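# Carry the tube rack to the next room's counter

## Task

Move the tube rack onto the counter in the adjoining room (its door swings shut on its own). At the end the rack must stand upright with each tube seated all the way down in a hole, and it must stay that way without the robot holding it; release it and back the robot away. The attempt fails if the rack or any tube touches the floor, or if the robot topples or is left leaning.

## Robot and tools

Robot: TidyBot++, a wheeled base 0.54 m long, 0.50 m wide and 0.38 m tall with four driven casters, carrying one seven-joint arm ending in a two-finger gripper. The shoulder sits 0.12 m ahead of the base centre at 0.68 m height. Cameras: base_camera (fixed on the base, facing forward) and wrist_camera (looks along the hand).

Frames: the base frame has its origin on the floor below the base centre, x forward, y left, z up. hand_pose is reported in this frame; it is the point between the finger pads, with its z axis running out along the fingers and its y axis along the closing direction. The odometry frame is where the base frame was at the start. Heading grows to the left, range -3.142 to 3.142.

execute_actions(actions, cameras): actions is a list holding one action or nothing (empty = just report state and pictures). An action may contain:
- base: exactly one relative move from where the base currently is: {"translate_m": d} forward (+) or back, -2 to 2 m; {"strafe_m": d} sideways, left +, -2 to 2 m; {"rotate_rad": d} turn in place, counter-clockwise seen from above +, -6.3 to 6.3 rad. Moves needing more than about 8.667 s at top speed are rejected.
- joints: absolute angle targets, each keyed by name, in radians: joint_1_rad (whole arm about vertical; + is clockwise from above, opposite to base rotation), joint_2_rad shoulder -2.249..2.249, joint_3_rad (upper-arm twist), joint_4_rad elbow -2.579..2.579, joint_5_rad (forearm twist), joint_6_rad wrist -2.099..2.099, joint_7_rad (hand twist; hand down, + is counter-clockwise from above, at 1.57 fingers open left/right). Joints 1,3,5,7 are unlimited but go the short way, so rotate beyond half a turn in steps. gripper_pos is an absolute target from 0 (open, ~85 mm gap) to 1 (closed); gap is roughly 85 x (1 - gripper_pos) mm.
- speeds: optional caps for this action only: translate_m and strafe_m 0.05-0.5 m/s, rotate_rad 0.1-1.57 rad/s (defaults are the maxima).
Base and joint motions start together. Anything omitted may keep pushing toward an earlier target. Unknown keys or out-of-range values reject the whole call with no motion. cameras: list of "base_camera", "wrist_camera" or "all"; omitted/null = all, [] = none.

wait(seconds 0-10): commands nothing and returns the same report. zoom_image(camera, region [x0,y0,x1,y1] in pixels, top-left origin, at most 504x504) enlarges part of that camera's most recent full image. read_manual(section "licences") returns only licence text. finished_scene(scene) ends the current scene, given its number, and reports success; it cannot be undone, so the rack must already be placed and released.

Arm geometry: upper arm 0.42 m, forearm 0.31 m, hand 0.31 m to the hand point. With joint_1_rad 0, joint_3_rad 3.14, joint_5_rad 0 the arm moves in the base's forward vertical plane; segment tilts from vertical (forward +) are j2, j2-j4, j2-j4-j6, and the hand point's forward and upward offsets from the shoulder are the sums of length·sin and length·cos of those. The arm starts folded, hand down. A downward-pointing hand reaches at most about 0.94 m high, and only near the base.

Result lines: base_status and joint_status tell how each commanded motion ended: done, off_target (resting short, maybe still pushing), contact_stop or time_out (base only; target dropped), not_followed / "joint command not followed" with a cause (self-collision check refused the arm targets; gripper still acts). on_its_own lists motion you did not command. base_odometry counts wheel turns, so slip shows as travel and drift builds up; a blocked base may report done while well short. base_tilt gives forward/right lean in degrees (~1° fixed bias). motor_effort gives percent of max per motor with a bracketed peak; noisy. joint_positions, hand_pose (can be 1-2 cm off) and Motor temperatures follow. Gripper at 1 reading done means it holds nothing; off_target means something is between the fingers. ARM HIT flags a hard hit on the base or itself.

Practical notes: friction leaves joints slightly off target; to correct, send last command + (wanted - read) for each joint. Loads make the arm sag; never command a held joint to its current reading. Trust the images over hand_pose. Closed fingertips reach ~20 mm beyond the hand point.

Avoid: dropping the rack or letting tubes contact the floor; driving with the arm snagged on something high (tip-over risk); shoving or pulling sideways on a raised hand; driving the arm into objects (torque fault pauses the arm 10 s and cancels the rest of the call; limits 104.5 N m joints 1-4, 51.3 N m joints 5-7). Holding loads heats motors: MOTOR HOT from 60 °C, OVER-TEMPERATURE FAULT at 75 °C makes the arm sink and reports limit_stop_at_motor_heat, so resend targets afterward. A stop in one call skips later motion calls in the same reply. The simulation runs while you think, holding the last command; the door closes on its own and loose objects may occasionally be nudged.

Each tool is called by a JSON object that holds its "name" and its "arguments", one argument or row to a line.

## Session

{"name": "execute_actions", "arguments": {
  "actions": []
}}

Scene clock: 0.00 s.
Motor temperatures (°C, as the motors report them): [37 34 31 30 32 36 44]
base_odometry: x=+0.000 y=+0.000 heading=+0.000 (m, m, rad; odometry frame)
base_tilt: forward=-0.2 right=-1.3 (deg)
base_status: not commanded
joint_positions: joint_1_rad=+0.047 joint_2_rad=-0.378 joint_3_rad=+3.200 joint_4_rad=-2.504 joint_5_rad=-0.032 joint_6_rad=-0.892 joint_7_rad=+1.621 gripper_pos=+0.000
joint_status: not commanded
motor_effort: joint_1_rad=+0 joint_2_rad=+1 joint_3_rad=+0 joint_4_rad=+11 joint_5_rad=+1 joint_6_rad=+1 joint_7_rad=+0 (%)
hand_pose: x=+0.2703 y=-0.0044 z=+0.5988 quat_wxyz=(-0.019, +0.997, -0.036, +0.063) (m; base frame)
pictures: base_camera, wrist_camera
Images, in order (width x height): base_camera 644x364, wrist_camera 644x476.

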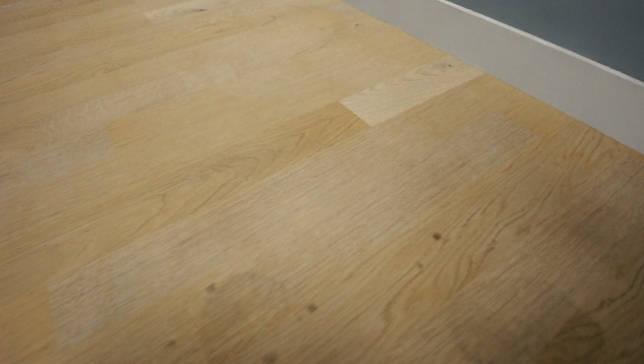

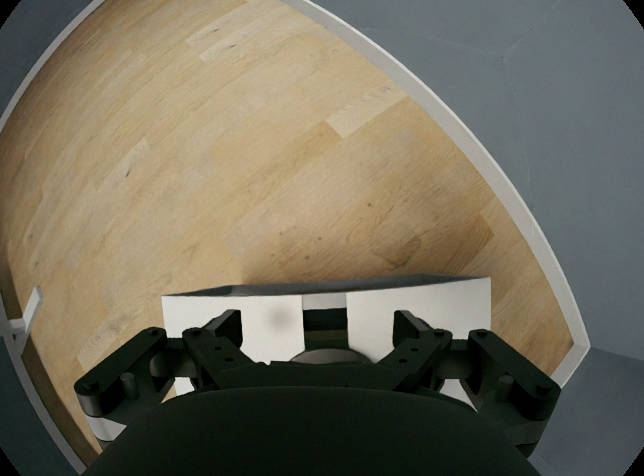

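{"name": "execute_actions", "arguments": {
  "actions": [
    {"joints": {"joint_1_rad": -1.35, "joint_3_rad": 3.12, "joint_5_rad": 0.025, "joint_6_rad": 0.35, "joint_7_rad": 1.548}}
  ],
  "cameras": ["wrist_camera"]
}}

Scene clock: 8.87 s.
Motor temperatures (°C, as the motors report them): [37 34 31 30 32 36 44]
base_odometry: x=+0.000 y=+0.000 heading=+0.000 (m, m, rad; odometry frame)
base_tilt: forward=-0.2 right=-1.3 (deg)
base_status: not commanded
joint_positions: joint_1_rad=-1.325 joint_2_rad=-0.378 joint_3_rad=+3.132 joint_4_rad=-2.504 joint_5_rad=-0.019 joint_6_rad=+0.323 joint_7_rad=+1.573 gripper_pos=+0.000
joint_status: all done
motor_effort: joint_1_rad=+1(1) joint_2_rad=-6(6) joint_3_rad=+1(1) joint_4_rad=+19(19) joint_5_rad=+1(1) joint_6_rad=+10(9) joint_7_rad=-1(0) (%)
hand_pose: x=+0.2163 y=+0.4033 z=+0.8357 quat_wxyz=(-0.385, +0.620, +0.480, +0.487) (m; base frame)
pictures: wrist_camera
Images, in order (width x height): wrist_camera 644x476.

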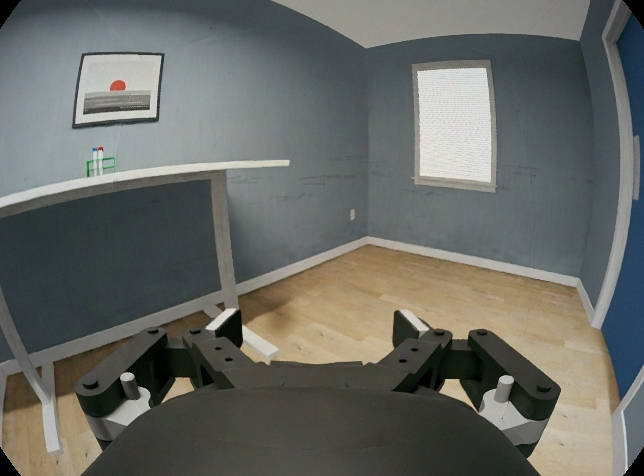

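{"name": "zoom_image", "arguments": {
  "camera": "wrist_camera",
  "region": [60, 130, 140, 190]
}}

{"name": "zoom_image", "arguments": {
  "camera": "wrist_camera",
  "region": [540, 0, 644, 476]
}}

Region (60, 130, 140, 190) of wrist_camera's 644x476 image, scaled by 6.300; it fills the top 378 rows of this view, and the rest is white.

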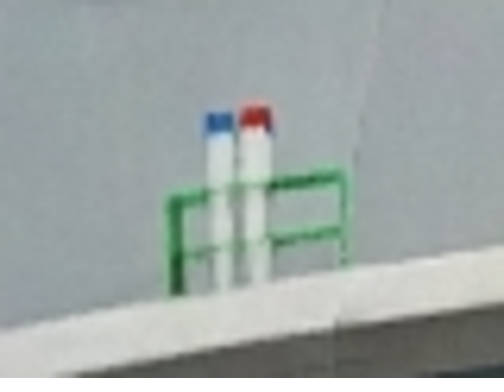

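Region (540, 0, 644, 476) of wrist_camera's 644x476 image, scaled by 1.059; it fills the left 110 columns of this view, and the rest is white.

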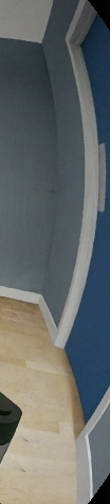

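{"name": "execute_actions", "arguments": {
  "actions": [
    {"base": {"strafe_m": 0.675}, "joints": {"joint_2_rad": -0.09, "joint_3_rad": 3.15, "joint_4_rad": -1.745, "joint_5_rad": 0.04, "joint_6_rad": -0.01, "gripper_pos": 0.5}}
  ],
  "cameras": []
}}

{"name": "execute_actions", "arguments": {
  "actions": [
    {"base": {"rotate_rad": 2.007}, "joints": {"joint_1_rad": 0.02}}
  ]
}}

Scene clock: 50.17 s.
Motor temperatures (°C, as the motors report them): [37 33 31 30 32 36 44]
base_odometry: x=+0.001 y=+0.675 heading=+0.000 (m, m, rad; odometry frame)
base_tilt: forward=-0.2 right=-1.3 (deg)
base_status: done
joint_positions: joint_1_rad=-1.325 joint_2_rad=-0.095 joint_3_rad=+3.136 joint_4_rad=-1.763 joint_5_rad=-0.005 joint_6_rad=+0.018 joint_7_rad=+1.573 gripper_pos=+0.500
joint_status: all done
motor_effort: joint_1_rad=+0(1) joint_2_rad=-21(22) joint_3_rad=+1(1) joint_4_rad=+21(21) joint_5_rad=+1(1) joint_6_rad=+9(11) joint_7_rad=+0(0) (%)
hand_pose: x=+0.2561 y=+0.5671 z=+1.0455 quat_wxyz=(-0.419, +0.578, +0.453, +0.533) (m; base frame)
pictures: none
No camera images: the call's "cameras" was empty. Leave "cameras" out to get every camera's image.

Scene clock: 52.83 s.
Motor temperatures (°C, as the motors report them): [37 33 31 30 32 36 44]
base_odometry: x=+0.001 y=+0.675 heading=+2.006 (m, m, rad; odometry frame)
base_tilt: forward=-0.2 right=-1.3 (deg)
base_status: done
joint_positions: joint_1_rad=-0.007 joint_2_rad=-0.095 joint_3_rad=+3.144 joint_4_rad=-1.762 joint_5_rad=-0.005 joint_6_rad=+0.017 joint_7_rad=+1.573 gripper_pos=+0.500
joint_status: all done
motor_effort: joint_1_rad=+1(1) joint_2_rad=-20(22) joint_3_rad=+0(1) joint_4_rad=+22(22) joint_5_rad=+1(1) joint_6_rad=+9(11) joint_7_rad=+0(0) (%)
hand_pose: x=+0.7025 y=+0.0040 z=+1.0453 quat_wxyz=(-0.002, +0.735, +0.001, +0.678) (m; base frame)
pictures: base_camera, wrist_camera
Images, in order (width x height): base_camera 644x364, wrist_camera 644x476.

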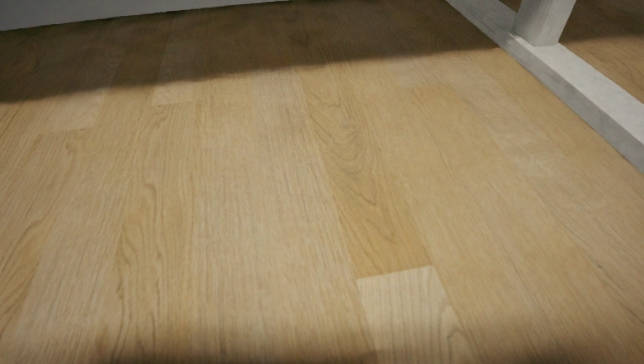

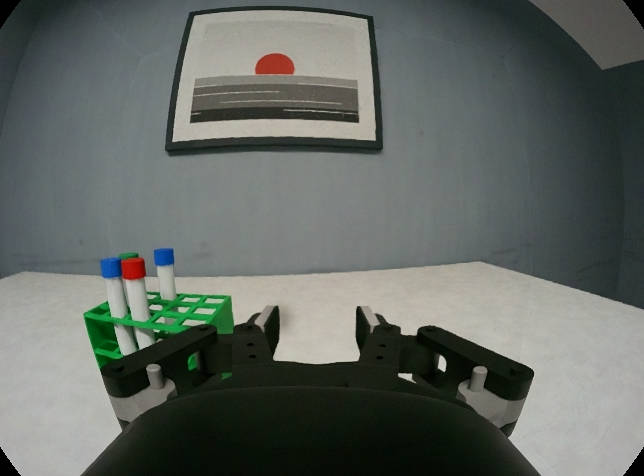

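{"name": "zoom_image", "arguments": {
  "camera": "wrist_camera",
  "region": [70, 230, 290, 390]
}}

Region (70, 230, 290, 390) of wrist_camera's 644x476 image, scaled by 2.291; it fills the top 367 rows of this view, and the rest is white.

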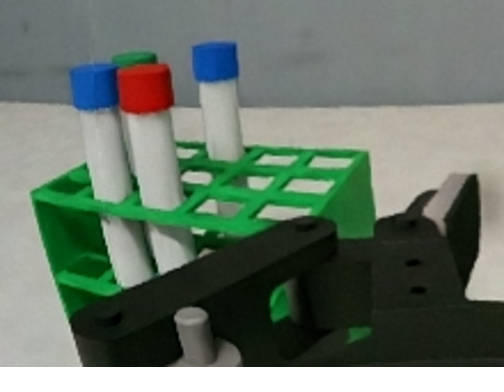

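{"name": "execute_actions", "arguments": {
  "actions": [
    {"base": {"strafe_m": 0.086}, "joints": {"joint_2_rad": -0.095, "joint_4_rad": -1.9, "joint_6_rad": 0.172}, "speeds": {"strafe_m": 0.15}}
  ],
  "cameras": ["wrist_camera"]
}}

{"name": "zoom_image", "arguments": {
  "camera": "wrist_camera",
  "region": [220, 240, 400, 370]
}}

Scene clock: 67.13 s.
Motor temperatures (°C, as the motors report them): [37 33 31 30 32 36 44]
base_odometry: x=-0.077 y=+0.639 heading=+2.007 (m, m, rad; odometry frame)
base_tilt: forward=-0.2 right=-1.3 (deg)
base_status: done
joint_positions: joint_1_rad=+0.001 joint_2_rad=-0.095 joint_3_rad=+3.146 joint_4_rad=-1.886 joint_5_rad=-0.004 joint_6_rad=+0.143 joint_7_rad=+1.573 gripper_pos=+0.500
joint_status: all done
motor_effort: joint_1_rad=+0(1) joint_2_rad=-21(22) joint_3_rad=+1(1) joint_4_rad=+21(22) joint_5_rad=+1(1) joint_6_rad=+10(10) joint_7_rad=+0(0) (%)
hand_pose: x=+0.6964 y=-0.0019 z=+1.0076 quat_wxyz=(+0.001, +0.734, -0.003, +0.679) (m; base frame)
pictures: wrist_camera
Images, in order (width x height): wrist_camera 644x476.

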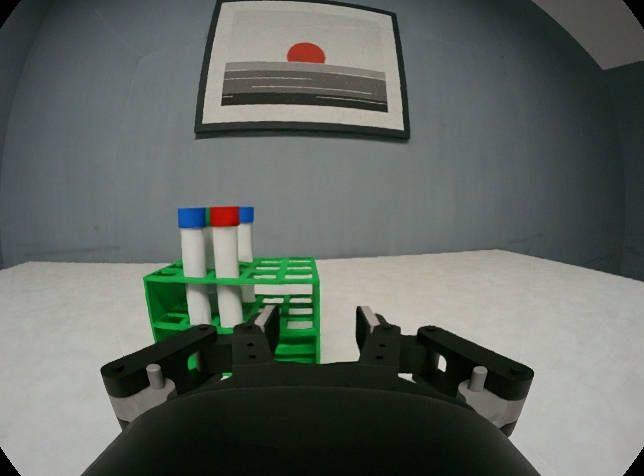

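Region (220, 240, 400, 370) of wrist_camera's 644x476 image, scaled by 2.800.

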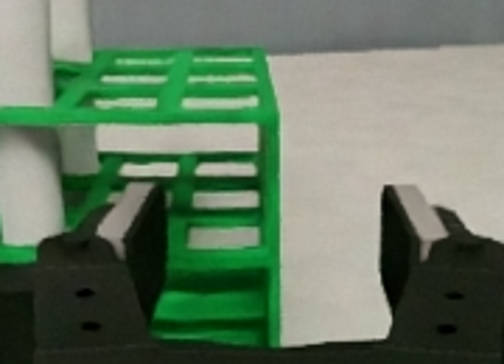

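{"name": "execute_actions", "arguments": {
  "actions": [
    {"joints": {"joint_1_rad": 0.0, "joint_4_rad": -1.884, "joint_6_rad": 0.183}}
  ],
  "cameras": ["wrist_camera"]
}}

{"name": "zoom_image", "arguments": {
  "camera": "wrist_camera",
  "region": [220, 240, 400, 370]
}}

Scene clock: 77.57 s.
Motor temperatures (°C, as the motors report them): [37 33 31 30 32 36 44]
base_odometry: x=-0.077 y=+0.639 heading=+2.007 (m, m, rad; odometry frame)
base_tilt: forward=-0.2 right=-1.3 (deg)
base_status: not commanded
joint_positions: joint_1_rad=+0.001 joint_2_rad=-0.095 joint_3_rad=+3.146 joint_4_rad=-1.886 joint_5_rad=-0.004 joint_6_rad=+0.155 joint_7_rad=+1.573 gripper_pos=+0.500
joint_status: all done
motor_effort: joint_1_rad=+0(0) joint_2_rad=-20(21) joint_3_rad=+0(1) joint_4_rad=+21(21) joint_5_rad=+1(1) joint_6_rad=+10(10) joint_7_rad=+0(0) (%)
hand_pose: x=+0.6966 y=-0.0020 z=+1.0111 quat_wxyz=(+0.001, +0.730, -0.003, +0.683) (m; base frame)
pictures: wrist_camera
Images, in order (width x height): wrist_camera 644x476.

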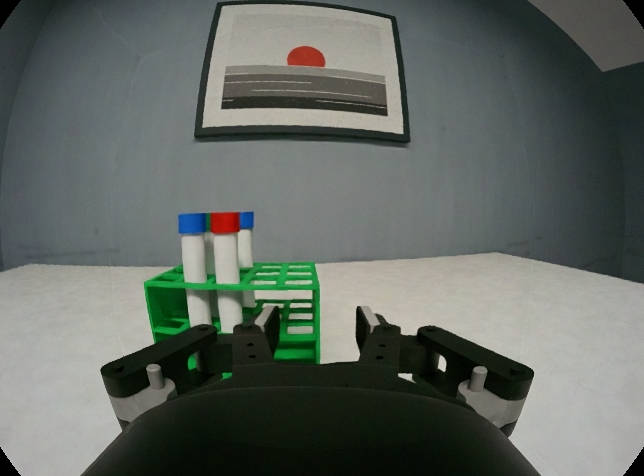

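Region (220, 240, 400, 370) of wrist_camera's 644x476 image, scaled by 2.800.

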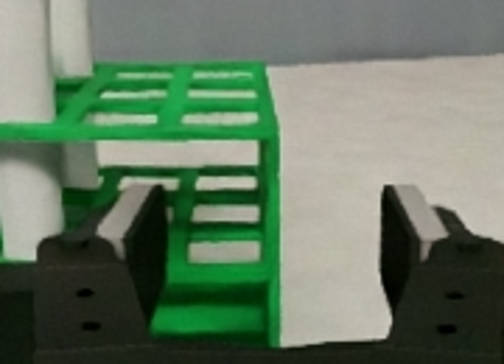

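{"name": "execute_actions", "arguments": {
  "actions": [
    {"base": {"translate_m": 0.045}, "joints": {"joint_6_rad": 0.16}, "speeds": {"translate_m": 0.06}}
  ],
  "cameras": ["wrist_camera"]
}}

{"name": "zoom_image", "arguments": {
  "camera": "wrist_camera",
  "region": [220, 240, 400, 370]
}}

Scene clock: 84.80 s.
Motor temperatures (°C, as the motors report them): [37 33 31 30 32 36 44]
base_odometry: x=-0.097 y=+0.680 heading=+2.007 (m, m, rad; odometry frame)
base_tilt: forward=-0.2 right=-1.3 (deg)
base_status: done
joint_positions: joint_1_rad=+0.001 joint_2_rad=-0.095 joint_3_rad=+3.146 joint_4_rad=-1.886 joint_5_rad=-0.004 joint_6_rad=+0.155 joint_7_rad=+1.573 gripper_pos=+0.500
joint_status: all done
motor_effort: joint_1_rad=+0(0) joint_2_rad=-21(23) joint_3_rad=+1(1) joint_4_rad=+21(22) joint_5_rad=+1(1) joint_6_rad=+10(11) joint_7_rad=-1(0) (%)
hand_pose: x=+0.6966 y=-0.0020 z=+1.0112 quat_wxyz=(+0.001, +0.730, -0.003, +0.683) (m; base frame)
pictures: wrist_camera
Images, in order (width x height): wrist_camera 644x476.

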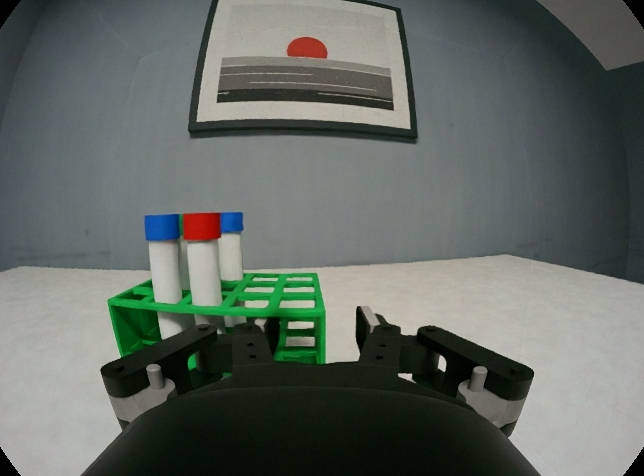

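Region (220, 240, 400, 370) of wrist_camera's 644x476 image, scaled by 2.800.

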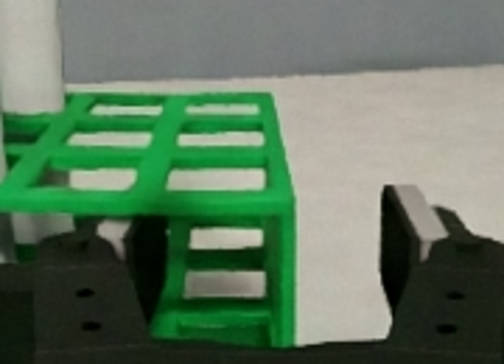

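{"name": "execute_actions", "arguments": {
  "actions": [
    {"joints": {"gripper_pos": 1.0}}
  ],
  "cameras": ["wrist_camera"]
}}

Scene clock: 88.43 s.
Motor temperatures (°C, as the motors report them): [37 33 31 30 32 36 44]
base_odometry: x=-0.097 y=+0.680 heading=+2.007 (m, m, rad; odometry frame)
base_tilt: forward=-0.2 right=-1.3 (deg)
base_status: not commanded
joint_positions: joint_1_rad=+0.001 joint_2_rad=-0.095 joint_3_rad=+3.146 joint_4_rad=-1.886 joint_5_rad=-0.003 joint_6_rad=+0.155 joint_7_rad=+1.573 gripper_pos=+0.983
joint_status: all done
motor_effort: joint_1_rad=+0(1) joint_2_rad=-19(20) joint_3_rad=+1(0) joint_4_rad=+21(21) joint_5_rad=+1(1) joint_6_rad=+10(10) joint_7_rad=-1(0) (%)
hand_pose: x=+0.6966 y=-0.0019 z=+1.0112 quat_wxyz=(+0.001, +0.730, -0.003, +0.683) (m; base frame)
pictures: wrist_camera
Images, in order (width x height): wrist_camera 644x476.

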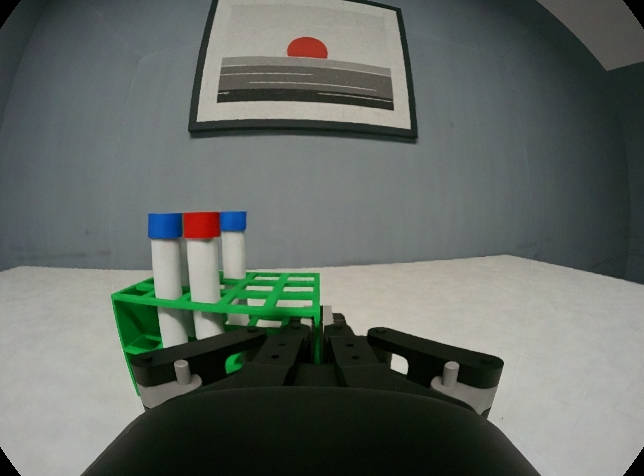

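{"name": "execute_actions", "arguments": {
  "actions": [
    {"joints": {"joint_4_rad": -1.2, "joint_6_rad": -0.53}}
  ],
  "cameras": ["wrist_camera"]
}}

Scene clock: 115.50 s.
Motor temperatures (°C, as the motors report them): [37 33 31 30 32 36 44]
base_odometry: x=-0.097 y=+0.680 heading=+2.007 (m, m, rad; odometry frame)
base_tilt: forward=-0.2 right=-1.3 (deg)
base_status: not commanded
joint_positions: joint_1_rad=+0.001 joint_2_rad=-0.095 joint_3_rad=+3.146 joint_4_rad=-1.223 joint_5_rad=-0.003 joint_6_rad=-0.508 joint_7_rad=+1.573 gripper_pos=+0.983
joint_status: all done
motor_effort: joint_1_rad=+1(1) joint_2_rad=-20(23) joint_3_rad=+1(1) joint_4_rad=+21(23) joint_5_rad=+1(1) joint_6_rad=+11(12) joint_7_rad=-1(1) (%)
hand_pose: x=+0.6741 y=-0.0012 z=+1.2147 quat_wxyz=(+0.001, +0.730, -0.002, +0.684) (m; base frame)
pictures: wrist_camera
Images, in order (width x height): wrist_camera 644x476.

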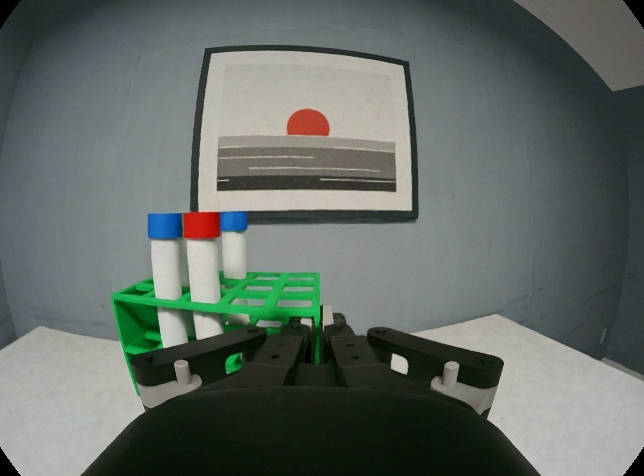

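{"name": "execute_actions", "arguments": {
  "actions": [
    {"base": {"strafe_m": -1.75}, "joints": {"joint_2_rad": -1.0, "joint_6_rad": -1.43}}
  ],
  "cameras": ["wrist_camera"]
}}

Scene clock: 122.97 s.
Motor temperatures (°C, as the motors report them): [37 33 31 31 32 36 44]
base_odometry: x=+1.489 y=+1.420 heading=+2.007 (m, m, rad; odometry frame)
base_tilt: forward=-0.2 right=-1.2 (deg)
base_status: done
joint_positions: joint_1_rad=+0.000 joint_2_rad=-0.995 joint_3_rad=+3.147 joint_4_rad=-1.216 joint_5_rad=+0.002 joint_6_rad=-1.411 joint_7_rad=+1.573 gripper_pos=+0.983
joint_status: all done
motor_effort: joint_1_rad=+0(4) joint_2_rad=+23(25) joint_3_rad=+1(4) joint_4_rad=+10(22) joint_5_rad=+2(0) joint_6_rad=+11(11) joint_7_rad=-1(0) (%)
hand_pose: x=+0.1455 y=-0.0015 z=+1.1986 quat_wxyz=(+0.001, +0.728, -0.002, +0.685) (m; base frame)
pictures: wrist_camera
Images, in order (width x height): wrist_camera 644x476.

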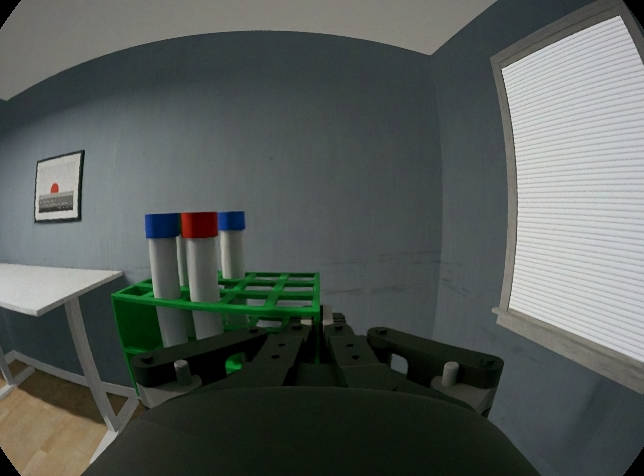

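{"name": "execute_actions", "arguments": {
  "actions": [
    {"base": {"rotate_rad": -2.99}, "joints": {"joint_5_rad": 0.0, "joint_3_rad": 3.143}}
  ]
}}

Scene clock: 127.97 s.
Motor temperatures (°C, as the motors report them): [37 34 31 30 32 36 44]
base_odometry: x=+1.489 y=+1.420 heading=-0.981 (m, m, rad; odometry frame)
base_tilt: forward=-0.2 right=-1.3 (deg)
base_status: done
joint_positions: joint_1_rad=+0.000 joint_2_rad=-0.996 joint_3_rad=+3.146 joint_4_rad=-1.216 joint_5_rad=+0.002 joint_6_rad=-1.411 joint_7_rad=+1.573 gripper_pos=+0.983
joint_status: all done
motor_effort: joint_1_rad=+0(2) joint_2_rad=+24(26) joint_3_rad=+1(1) joint_4_rad=+10(11) joint_5_rad=+1(1) joint_6_rad=+12(11) joint_7_rad=+0(1) (%)
hand_pose: x=+0.1455 y=-0.0013 z=+1.1986 quat_wxyz=(+0.001, +0.728, -0.002, +0.685) (m; base frame)
pictures: base_camera, wrist_camera
Images, in order (width x height): base_camera 644x364, wrist_camera 644x476.

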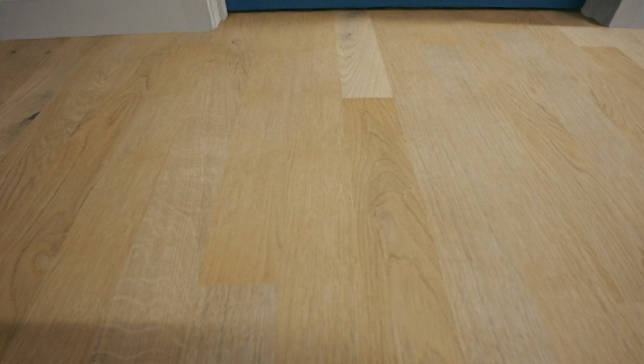

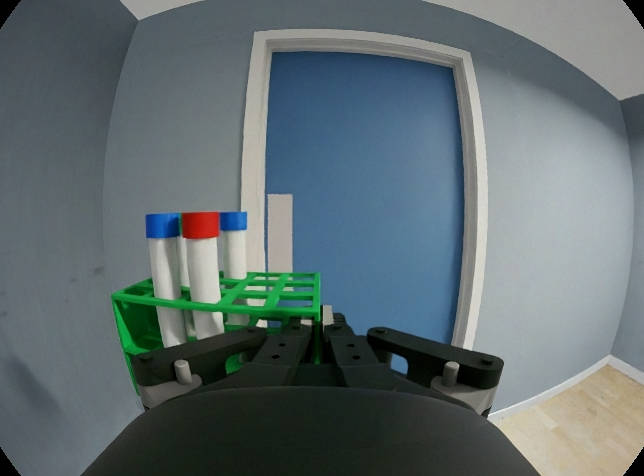

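{"name": "execute_actions", "arguments": {
  "actions": [
    {"base": {"strafe_m": -0.085}}
  ],
  "cameras": []
}}

{"name": "execute_actions", "arguments": {
  "actions": [
    {"base": {"translate_m": 0.75}}
  ]
}}

Scene clock: 136.70 s.
Motor temperatures (°C, as the motors report them): [37 34 31 30 32 36 44]
base_odometry: x=+1.418 y=+1.373 heading=-0.983 (m, m, rad; odometry frame)
base_tilt: forward=-0.2 right=-1.2 (deg)
base_status: done
joint_positions: joint_1_rad=+0.000 joint_2_rad=-0.996 joint_3_rad=+3.146 joint_4_rad=-1.216 joint_5_rad=+0.002 joint_6_rad=-1.411 joint_7_rad=+1.573 gripper_pos=+0.983
joint_status: not commanded
motor_effort: joint_1_rad=+1(4) joint_2_rad=+23(25) joint_3_rad=+1(3) joint_4_rad=+10(10) joint_5_rad=+1(3) joint_6_rad=+11(11) joint_7_rad=-1(0) (%)
hand_pose: x=+0.1455 y=-0.0013 z=+1.1986 quat_wxyz=(+0.001, +0.728, -0.002, +0.685) (m; base frame)
pictures: none
No camera images: the call's "cameras" was empty. Leave "cameras" out to get every camera's image.

Scene clock: 139.57 s.
Motor temperatures (°C, as the motors report them): [37 34 31 30 32 36 44]
base_odometry: x=+1.834 y=+0.749 heading=-0.983 (m, m, rad; odometry frame)
base_tilt: forward=-0.2 right=-1.3 (deg)
base_status: done
joint_positions: joint_1_rad=+0.000 joint_2_rad=-0.997 joint_3_rad=+3.146 joint_4_rad=-1.216 joint_5_rad=+0.002 joint_6_rad=-1.411 joint_7_rad=+1.573 gripper_pos=+0.983
joint_status: not commanded
motor_effort: joint_1_rad=+0(1) joint_2_rad=+22(28) joint_3_rad=+2(1) joint_4_rad=+10(11) joint_5_rad=+1(1) joint_6_rad=+11(11) joint_7_rad=+0(0) (%)
hand_pose: x=+0.1447 y=-0.0013 z=+1.1988 quat_wxyz=(+0.001, +0.728, -0.002, +0.686) (m; base frame)
pictures: base_camera, wrist_camera
Images, in order (width x height): base_camera 644x364, wrist_camera 644x476.

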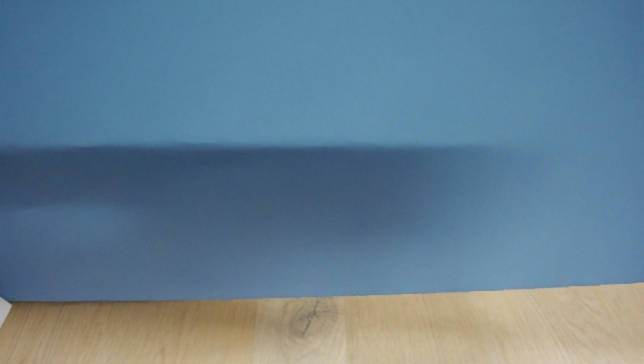

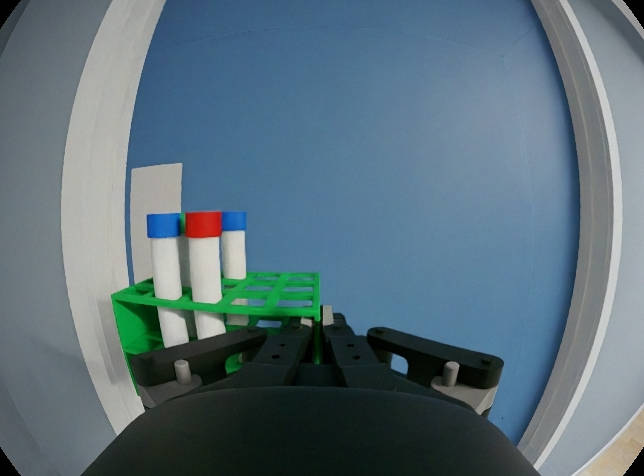

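{"name": "execute_actions", "arguments": {
  "actions": [
    {"base": {"translate_m": 0.36}, "speeds": {"translate_m": 0.09}}
  ]
}}

Scene clock: 149.60 s.
Motor temperatures (°C, as the motors report them): [37 34 31 30 32 36 44]
base_odometry: x=+2.034 y=+0.449 heading=-0.983 (m, m, rad; odometry frame)
base_tilt: forward=-0.2 right=-1.3 (deg)
base_status: done
joint_positions: joint_1_rad=+0.000 joint_2_rad=-0.997 joint_3_rad=+3.146 joint_4_rad=-1.215 joint_5_rad=+0.002 joint_6_rad=-1.411 joint_7_rad=+1.573 gripper_pos=+0.983
joint_status: not commanded
motor_effort: joint_1_rad=+1(1) joint_2_rad=+24(29) joint_3_rad=+1(2) joint_4_rad=+9(11) joint_5_rad=+1(0) joint_6_rad=+11(11) joint_7_rad=-1(0) (%)
hand_pose: x=+0.1444 y=-0.0013 z=+1.1989 quat_wxyz=(+0.001, +0.728, -0.002, +0.686) (m; base frame)
pictures: base_camera, wrist_camera
Images, in order (width x height): base_camera 644x364, wrist_camera 644x476.

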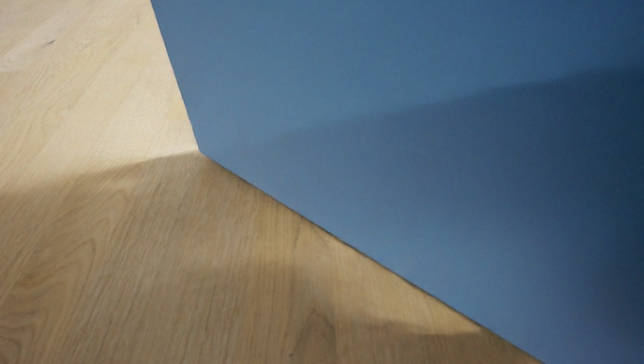

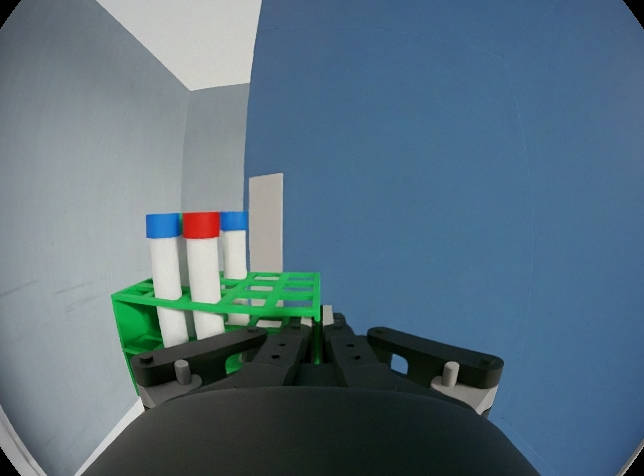

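{"name": "execute_actions", "arguments": {
  "actions": [
    {"base": {"translate_m": 0.6}, "speeds": {"translate_m": 0.22}}
  ]
}}

Scene clock: 158.70 s.
Motor temperatures (°C, as the motors report them): [37 34 31 30 32 36 44]
base_odometry: x=+2.367 y=-0.051 heading=-0.983 (m, m, rad; odometry frame)
base_tilt: forward=-0.2 right=-1.3 (deg)
base_status: done
joint_positions: joint_1_rad=+0.000 joint_2_rad=-0.999 joint_3_rad=+3.146 joint_4_rad=-1.215 joint_5_rad=+0.001 joint_6_rad=-1.411 joint_7_rad=+1.573 gripper_pos=+0.983
joint_status: not commanded
motor_effort: joint_1_rad=+0(2) joint_2_rad=+24(28) joint_3_rad=+2(3) joint_4_rad=+10(11) joint_5_rad=+1(2) joint_6_rad=+11(11) joint_7_rad=+0(0) (%)
hand_pose: x=+0.1433 y=-0.0009 z=+1.1991 quat_wxyz=(+0.001, +0.727, -0.002, +0.687) (m; base frame)
pictures: base_camera, wrist_camera
Images, in order (width x height): base_camera 644x364, wrist_camera 644x476.

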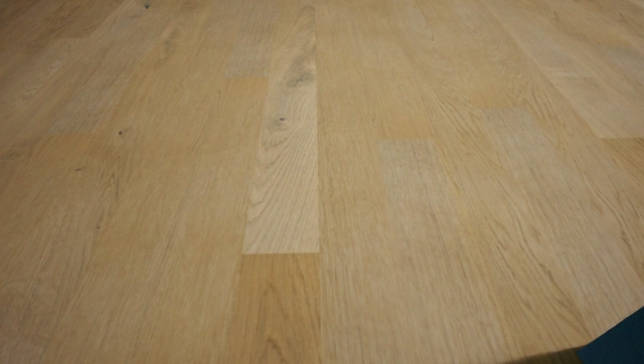

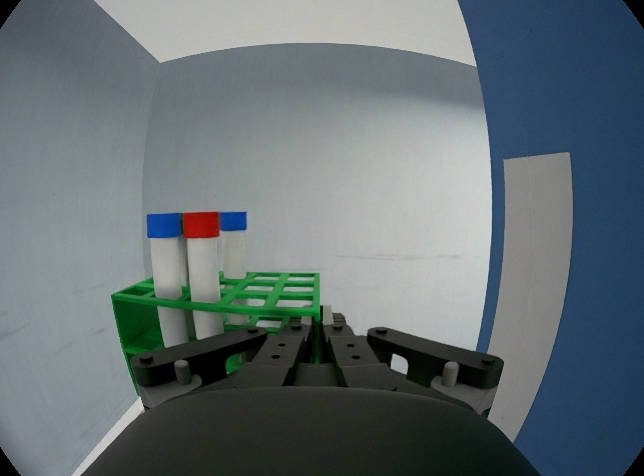

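{"name": "execute_actions", "arguments": {
  "actions": [
    {"base": {"translate_m": 0.8}, "joints": {"joint_4_rad": -1.69, "joint_6_rad": -0.92}, "speeds": {"translate_m": 0.35}}
  ]
}}

Scene clock: 166.83 s.
Motor temperatures (°C, as the motors report them): [37 34 31 30 32 36 44]
base_odometry: x=+2.810 y=-0.717 heading=-0.983 (m, m, rad; odometry frame)
base_tilt: forward=-0.2 right=-1.3 (deg)
base_status: done
joint_positions: joint_1_rad=+0.000 joint_2_rad=-0.999 joint_3_rad=+3.145 joint_4_rad=-1.681 joint_5_rad=+0.001 joint_6_rad=-0.954 joint_7_rad=+1.573 gripper_pos=+0.983
joint_status: all done
motor_effort: joint_1_rad=+0(2) joint_2_rad=+17(28) joint_3_rad=+1(4) joint_4_rad=+17(18) joint_5_rad=+1(3) joint_6_rad=+12(11) joint_7_rad=+0(1) (%)
hand_pose: x=+0.2740 y=-0.0008 z=+1.1336 quat_wxyz=(+0.001, +0.730, -0.001, +0.684) (m; base frame)
pictures: base_camera, wrist_camera
Images, in order (width x height): base_camera 644x364, wrist_camera 644x476.

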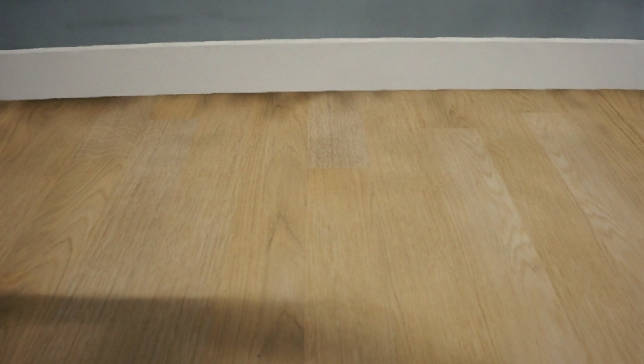

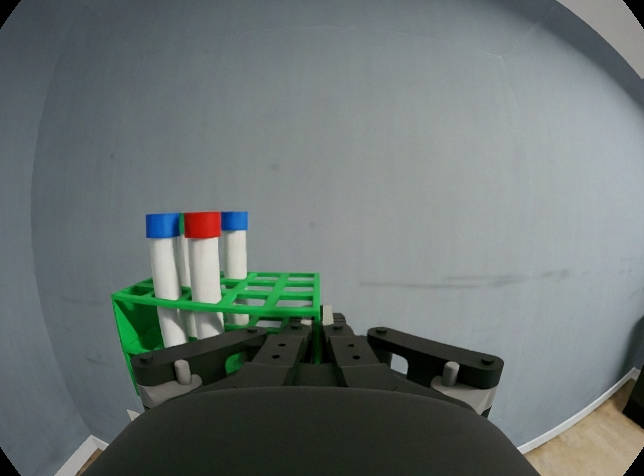

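{"name": "execute_actions", "arguments": {
  "actions": [
    {"base": {"rotate_rad": -1.57}}
  ]
}}

Scene clock: 170.80 s.
Motor temperatures (°C, as the motors report them): [37 34 31 30 32 36 44]
base_odometry: x=+2.810 y=-0.717 heading=-2.552 (m, m, rad; odometry frame)
base_tilt: forward=-0.2 right=-1.3 (deg)
base_status: done
joint_positions: joint_1_rad=+0.000 joint_2_rad=-0.999 joint_3_rad=+3.145 joint_4_rad=-1.681 joint_5_rad=+0.001 joint_6_rad=-0.953 joint_7_rad=+1.573 gripper_pos=+0.983
joint_status: not commanded
motor_effort: joint_1_rad=+0(2) joint_2_rad=+16(17) joint_3_rad=+2(3) joint_4_rad=+16(17) joint_5_rad=+1(2) joint_6_rad=+11(12) joint_7_rad=+0(1) (%)
hand_pose: x=+0.2740 y=-0.0008 z=+1.1337 quat_wxyz=(+0.001, +0.729, -0.001, +0.684) (m; base frame)
pictures: base_camera, wrist_camera
Images, in order (width x height): base_camera 644x364, wrist_camera 644x476.

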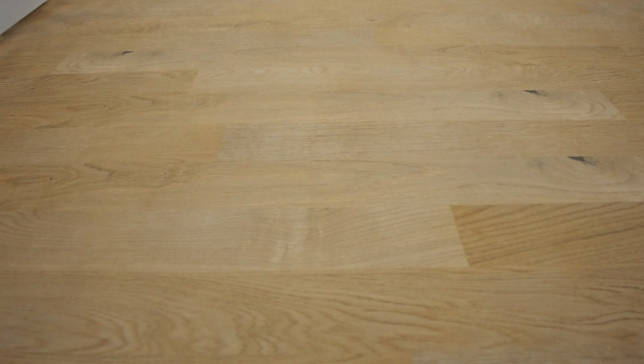

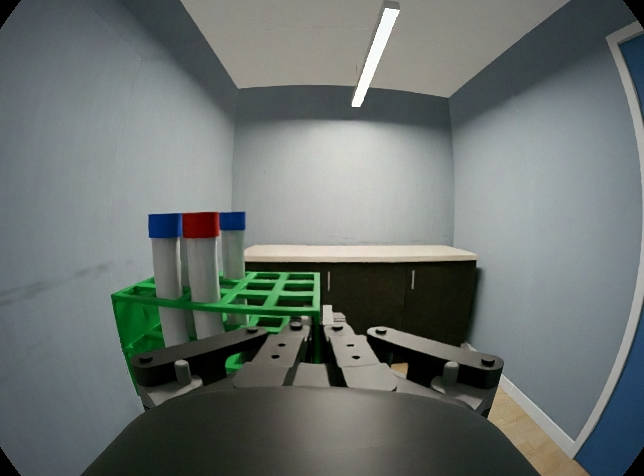

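{"name": "zoom_image", "arguments": {
  "camera": "wrist_camera",
  "region": [300, 220, 520, 380]
}}

Region (300, 220, 520, 380) of wrist_camera's 644x476 image, scaled by 2.291; it fills the top 367 rows of this view, and the rest is white.

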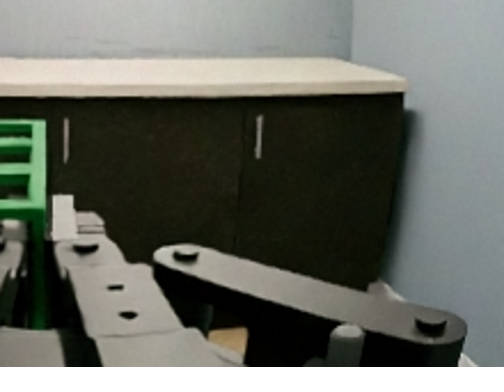

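{"name": "execute_actions", "arguments": {
  "actions": [
    {"base": {"translate_m": 1.47}, "joints": {"joint_2_rad": 0.03, "joint_6_rad": 0.115}}
  ]
}}

Scene clock: 183.93 s.
Motor temperatures (°C, as the motors report them): [37 34 31 30 32 37 44]
base_odometry: x=+1.587 y=-1.532 heading=-2.553 (m, m, rad; odometry frame)
base_tilt: forward=-0.2 right=-1.3 (deg)
base_status: done
joint_positions: joint_1_rad=+0.000 joint_2_rad=+0.034 joint_3_rad=+3.145 joint_4_rad=-1.684 joint_5_rad=+0.001 joint_6_rad=+0.082 joint_7_rad=+1.573 gripper_pos=+0.983
joint_status: all done
motor_effort: joint_1_rad=+0(0) joint_2_rad=-28(30) joint_3_rad=+0(2) joint_4_rad=+23(23) joint_5_rad=+1(1) joint_6_rad=+12(11) joint_7_rad=+0(0) (%)
hand_pose: x=+0.7550 y=-0.0012 z=+1.0360 quat_wxyz=(+0.003, +0.730, +0.000, +0.684) (m; base frame)
pictures: base_camera, wrist_camera
Images, in order (width x height): base_camera 644x364, wrist_camera 644x476.

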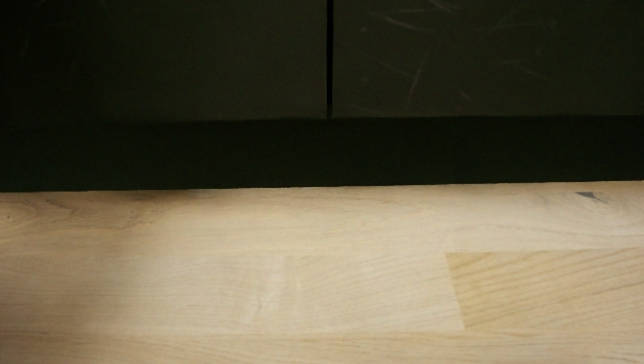

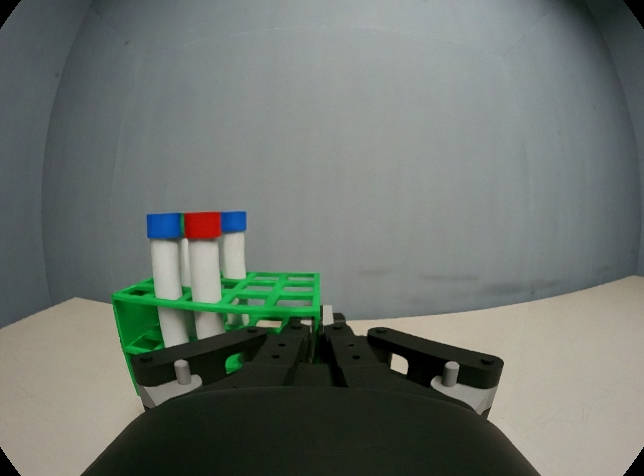

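{"name": "execute_actions", "arguments": {
  "actions": [
    {"joints": {"joint_2_rad": 0.183, "joint_6_rad": 0.26}}
  ],
  "cameras": ["wrist_camera"]
}}

Scene clock: 193.33 s.
Motor temperatures (°C, as the motors report them): [37 34 31 30 32 37 44]
base_odometry: x=+1.587 y=-1.532 heading=-2.553 (m, m, rad; odometry frame)
base_tilt: forward=-0.2 right=-1.3 (deg)
base_status: not commanded
joint_positions: joint_1_rad=+0.000 joint_2_rad=+0.192 joint_3_rad=+3.145 joint_4_rad=-1.685 joint_5_rad=+0.001 joint_6_rad=+0.225 joint_7_rad=+1.573 gripper_pos=+0.983
joint_status: all done
motor_effort: joint_1_rad=+0(1) joint_2_rad=-33(36) joint_3_rad=+0(0) joint_4_rad=+22(23) joint_5_rad=+1(1) joint_6_rad=+11(11) joint_7_rad=+1(1) (%)
hand_pose: x=+0.8095 y=-0.0011 z=+0.9745 quat_wxyz=(+0.003, +0.735, +0.000, +0.678) (m; base frame)
pictures: wrist_camera
Images, in order (width x height): wrist_camera 644x476.

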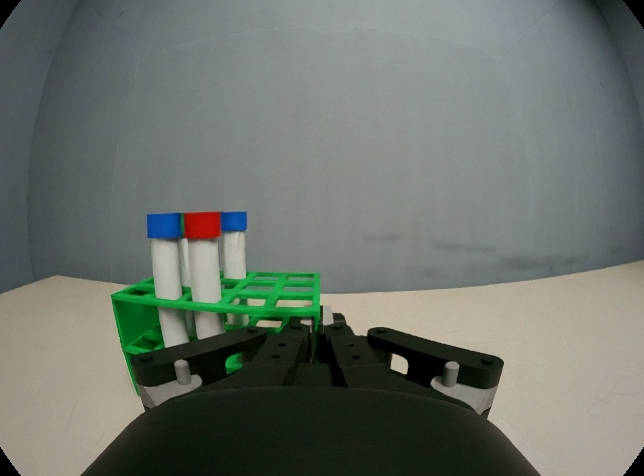

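{"name": "execute_actions", "arguments": {
  "actions": [
    {"joints": {"joint_2_rad": 0.238, "joint_6_rad": 0.3}}
  ],
  "cameras": ["wrist_camera"]
}}

Scene clock: 199.80 s.
Motor temperatures (°C, as the motors report them): [37 34 31 30 32 37 44]
base_odometry: x=+1.587 y=-1.532 heading=-2.553 (m, m, rad; odometry frame)
base_tilt: forward=-0.2 right=-1.3 (deg)
base_status: not commanded
joint_positions: joint_1_rad=+0.000 joint_2_rad=+0.218 joint_3_rad=+3.145 joint_4_rad=-1.685 joint_5_rad=+0.001 joint_6_rad=+0.277 joint_7_rad=+1.573 gripper_pos=+0.983
joint_status: all done
motor_effort: joint_1_rad=+0(0) joint_2_rad=-32(33) joint_3_rad=-1(1) joint_4_rad=+20(22) joint_5_rad=+1(1) joint_6_rad=+10(11) joint_7_rad=+0(0) (%)
hand_pose: x=+0.8182 y=-0.0011 z=+0.9727 quat_wxyz=(+0.003, +0.726, +0.000, +0.687) (m; base frame)
pictures: wrist_camera
Images, in order (width x height): wrist_camera 644x476.

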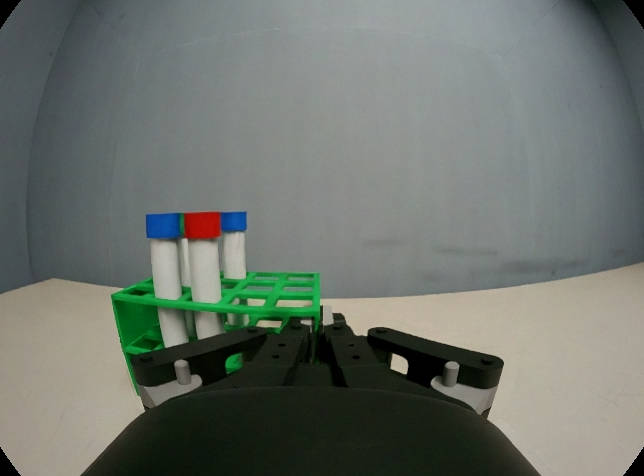

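{"name": "execute_actions", "arguments": {
  "actions": [
    {"joints": {"joint_2_rad": 0.218, "joint_4_rad": -1.685, "joint_6_rad": 0.273, "gripper_pos": 0.6}}
  ],
  "cameras": ["wrist_camera"]
}}

Scene clock: 203.47 s.
Motor temperatures (°C, as the motors report them): [37 34 31 30 32 37 44]
base_odometry: x=+1.587 y=-1.532 heading=-2.553 (m, m, rad; odometry frame)
base_tilt: forward=-0.2 right=-1.3 (deg)
base_status: not commanded
joint_positions: joint_1_rad=+0.000 joint_2_rad=+0.218 joint_3_rad=+3.145 joint_4_rad=-1.685 joint_5_rad=+0.001 joint_6_rad=+0.277 joint_7_rad=+1.573 gripper_pos=+0.600
joint_status: all done
motor_effort: joint_1_rad=+0(1) joint_2_rad=-33(32) joint_3_rad=+1(1) joint_4_rad=+20(21) joint_5_rad=+1(1) joint_6_rad=+10(10) joint_7_rad=+0(1) (%)
hand_pose: x=+0.8181 y=-0.0011 z=+0.9728 quat_wxyz=(+0.003, +0.726, +0.000, +0.687) (m; base frame)
pictures: wrist_camera
Images, in order (width x height): wrist_camera 644x476.

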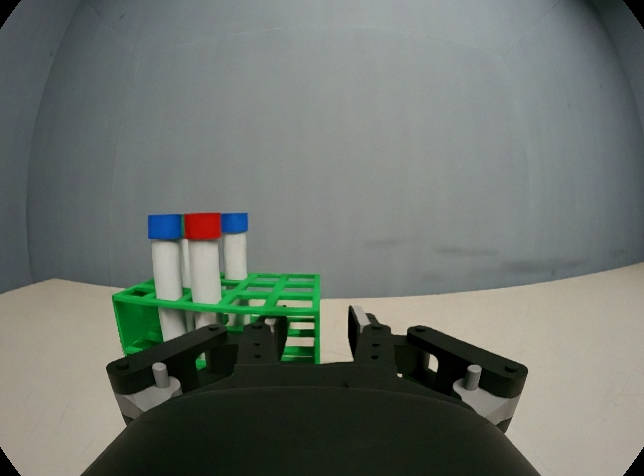

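{"name": "execute_actions", "arguments": {
  "actions": [
    {"base": {"translate_m": -0.4}, "speeds": {"translate_m": 0.3}}
  ],
  "cameras": ["wrist_camera"]
}}

{"name": "zoom_image", "arguments": {
  "camera": "wrist_camera",
  "region": [230, 195, 350, 300]
}}

Scene clock: 208.50 s.
Motor temperatures (°C, as the motors report them): [37 34 31 30 32 37 44]
base_odometry: x=+1.920 y=-1.310 heading=-2.553 (m, m, rad; odometry frame)
base_tilt: forward=-0.2 right=-1.3 (deg)
base_status: done
joint_positions: joint_1_rad=+0.000 joint_2_rad=+0.219 joint_3_rad=+3.145 joint_4_rad=-1.685 joint_5_rad=+0.001 joint_6_rad=+0.277 joint_7_rad=+1.573 gripper_pos=+0.600
joint_status: not commanded
motor_effort: joint_1_rad=+1(3) joint_2_rad=-31(37) joint_3_rad=+0(2) joint_4_rad=+20(21) joint_5_rad=+1(1) joint_6_rad=+10(10) joint_7_rad=+1(0) (%)
hand_pose: x=+0.8183 y=-0.0008 z=+0.9725 quat_wxyz=(+0.003, +0.727, +0.000, +0.687) (m; base frame)
pictures: wrist_camera
Images, in order (width x height): wrist_camera 644x476.

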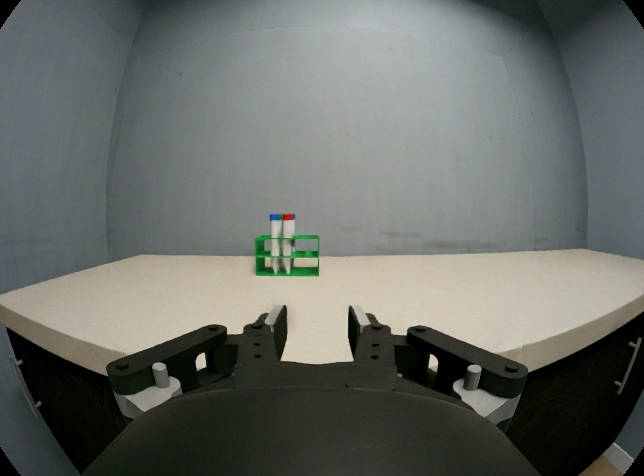

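Region (230, 195, 350, 300) of wrist_camera's 644x476 image, scaled by 4.200; it fills the top 441 rows of this view, and the rest is white.

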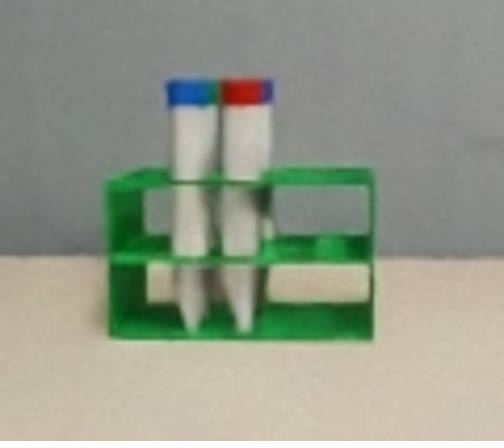

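The rack is upright, all four caps are level and the hand is clear, so I'm ending scene 2.

{"name": "finished_scene", "arguments": {
  "scene": 2
}}

The scene is finished: the task was done.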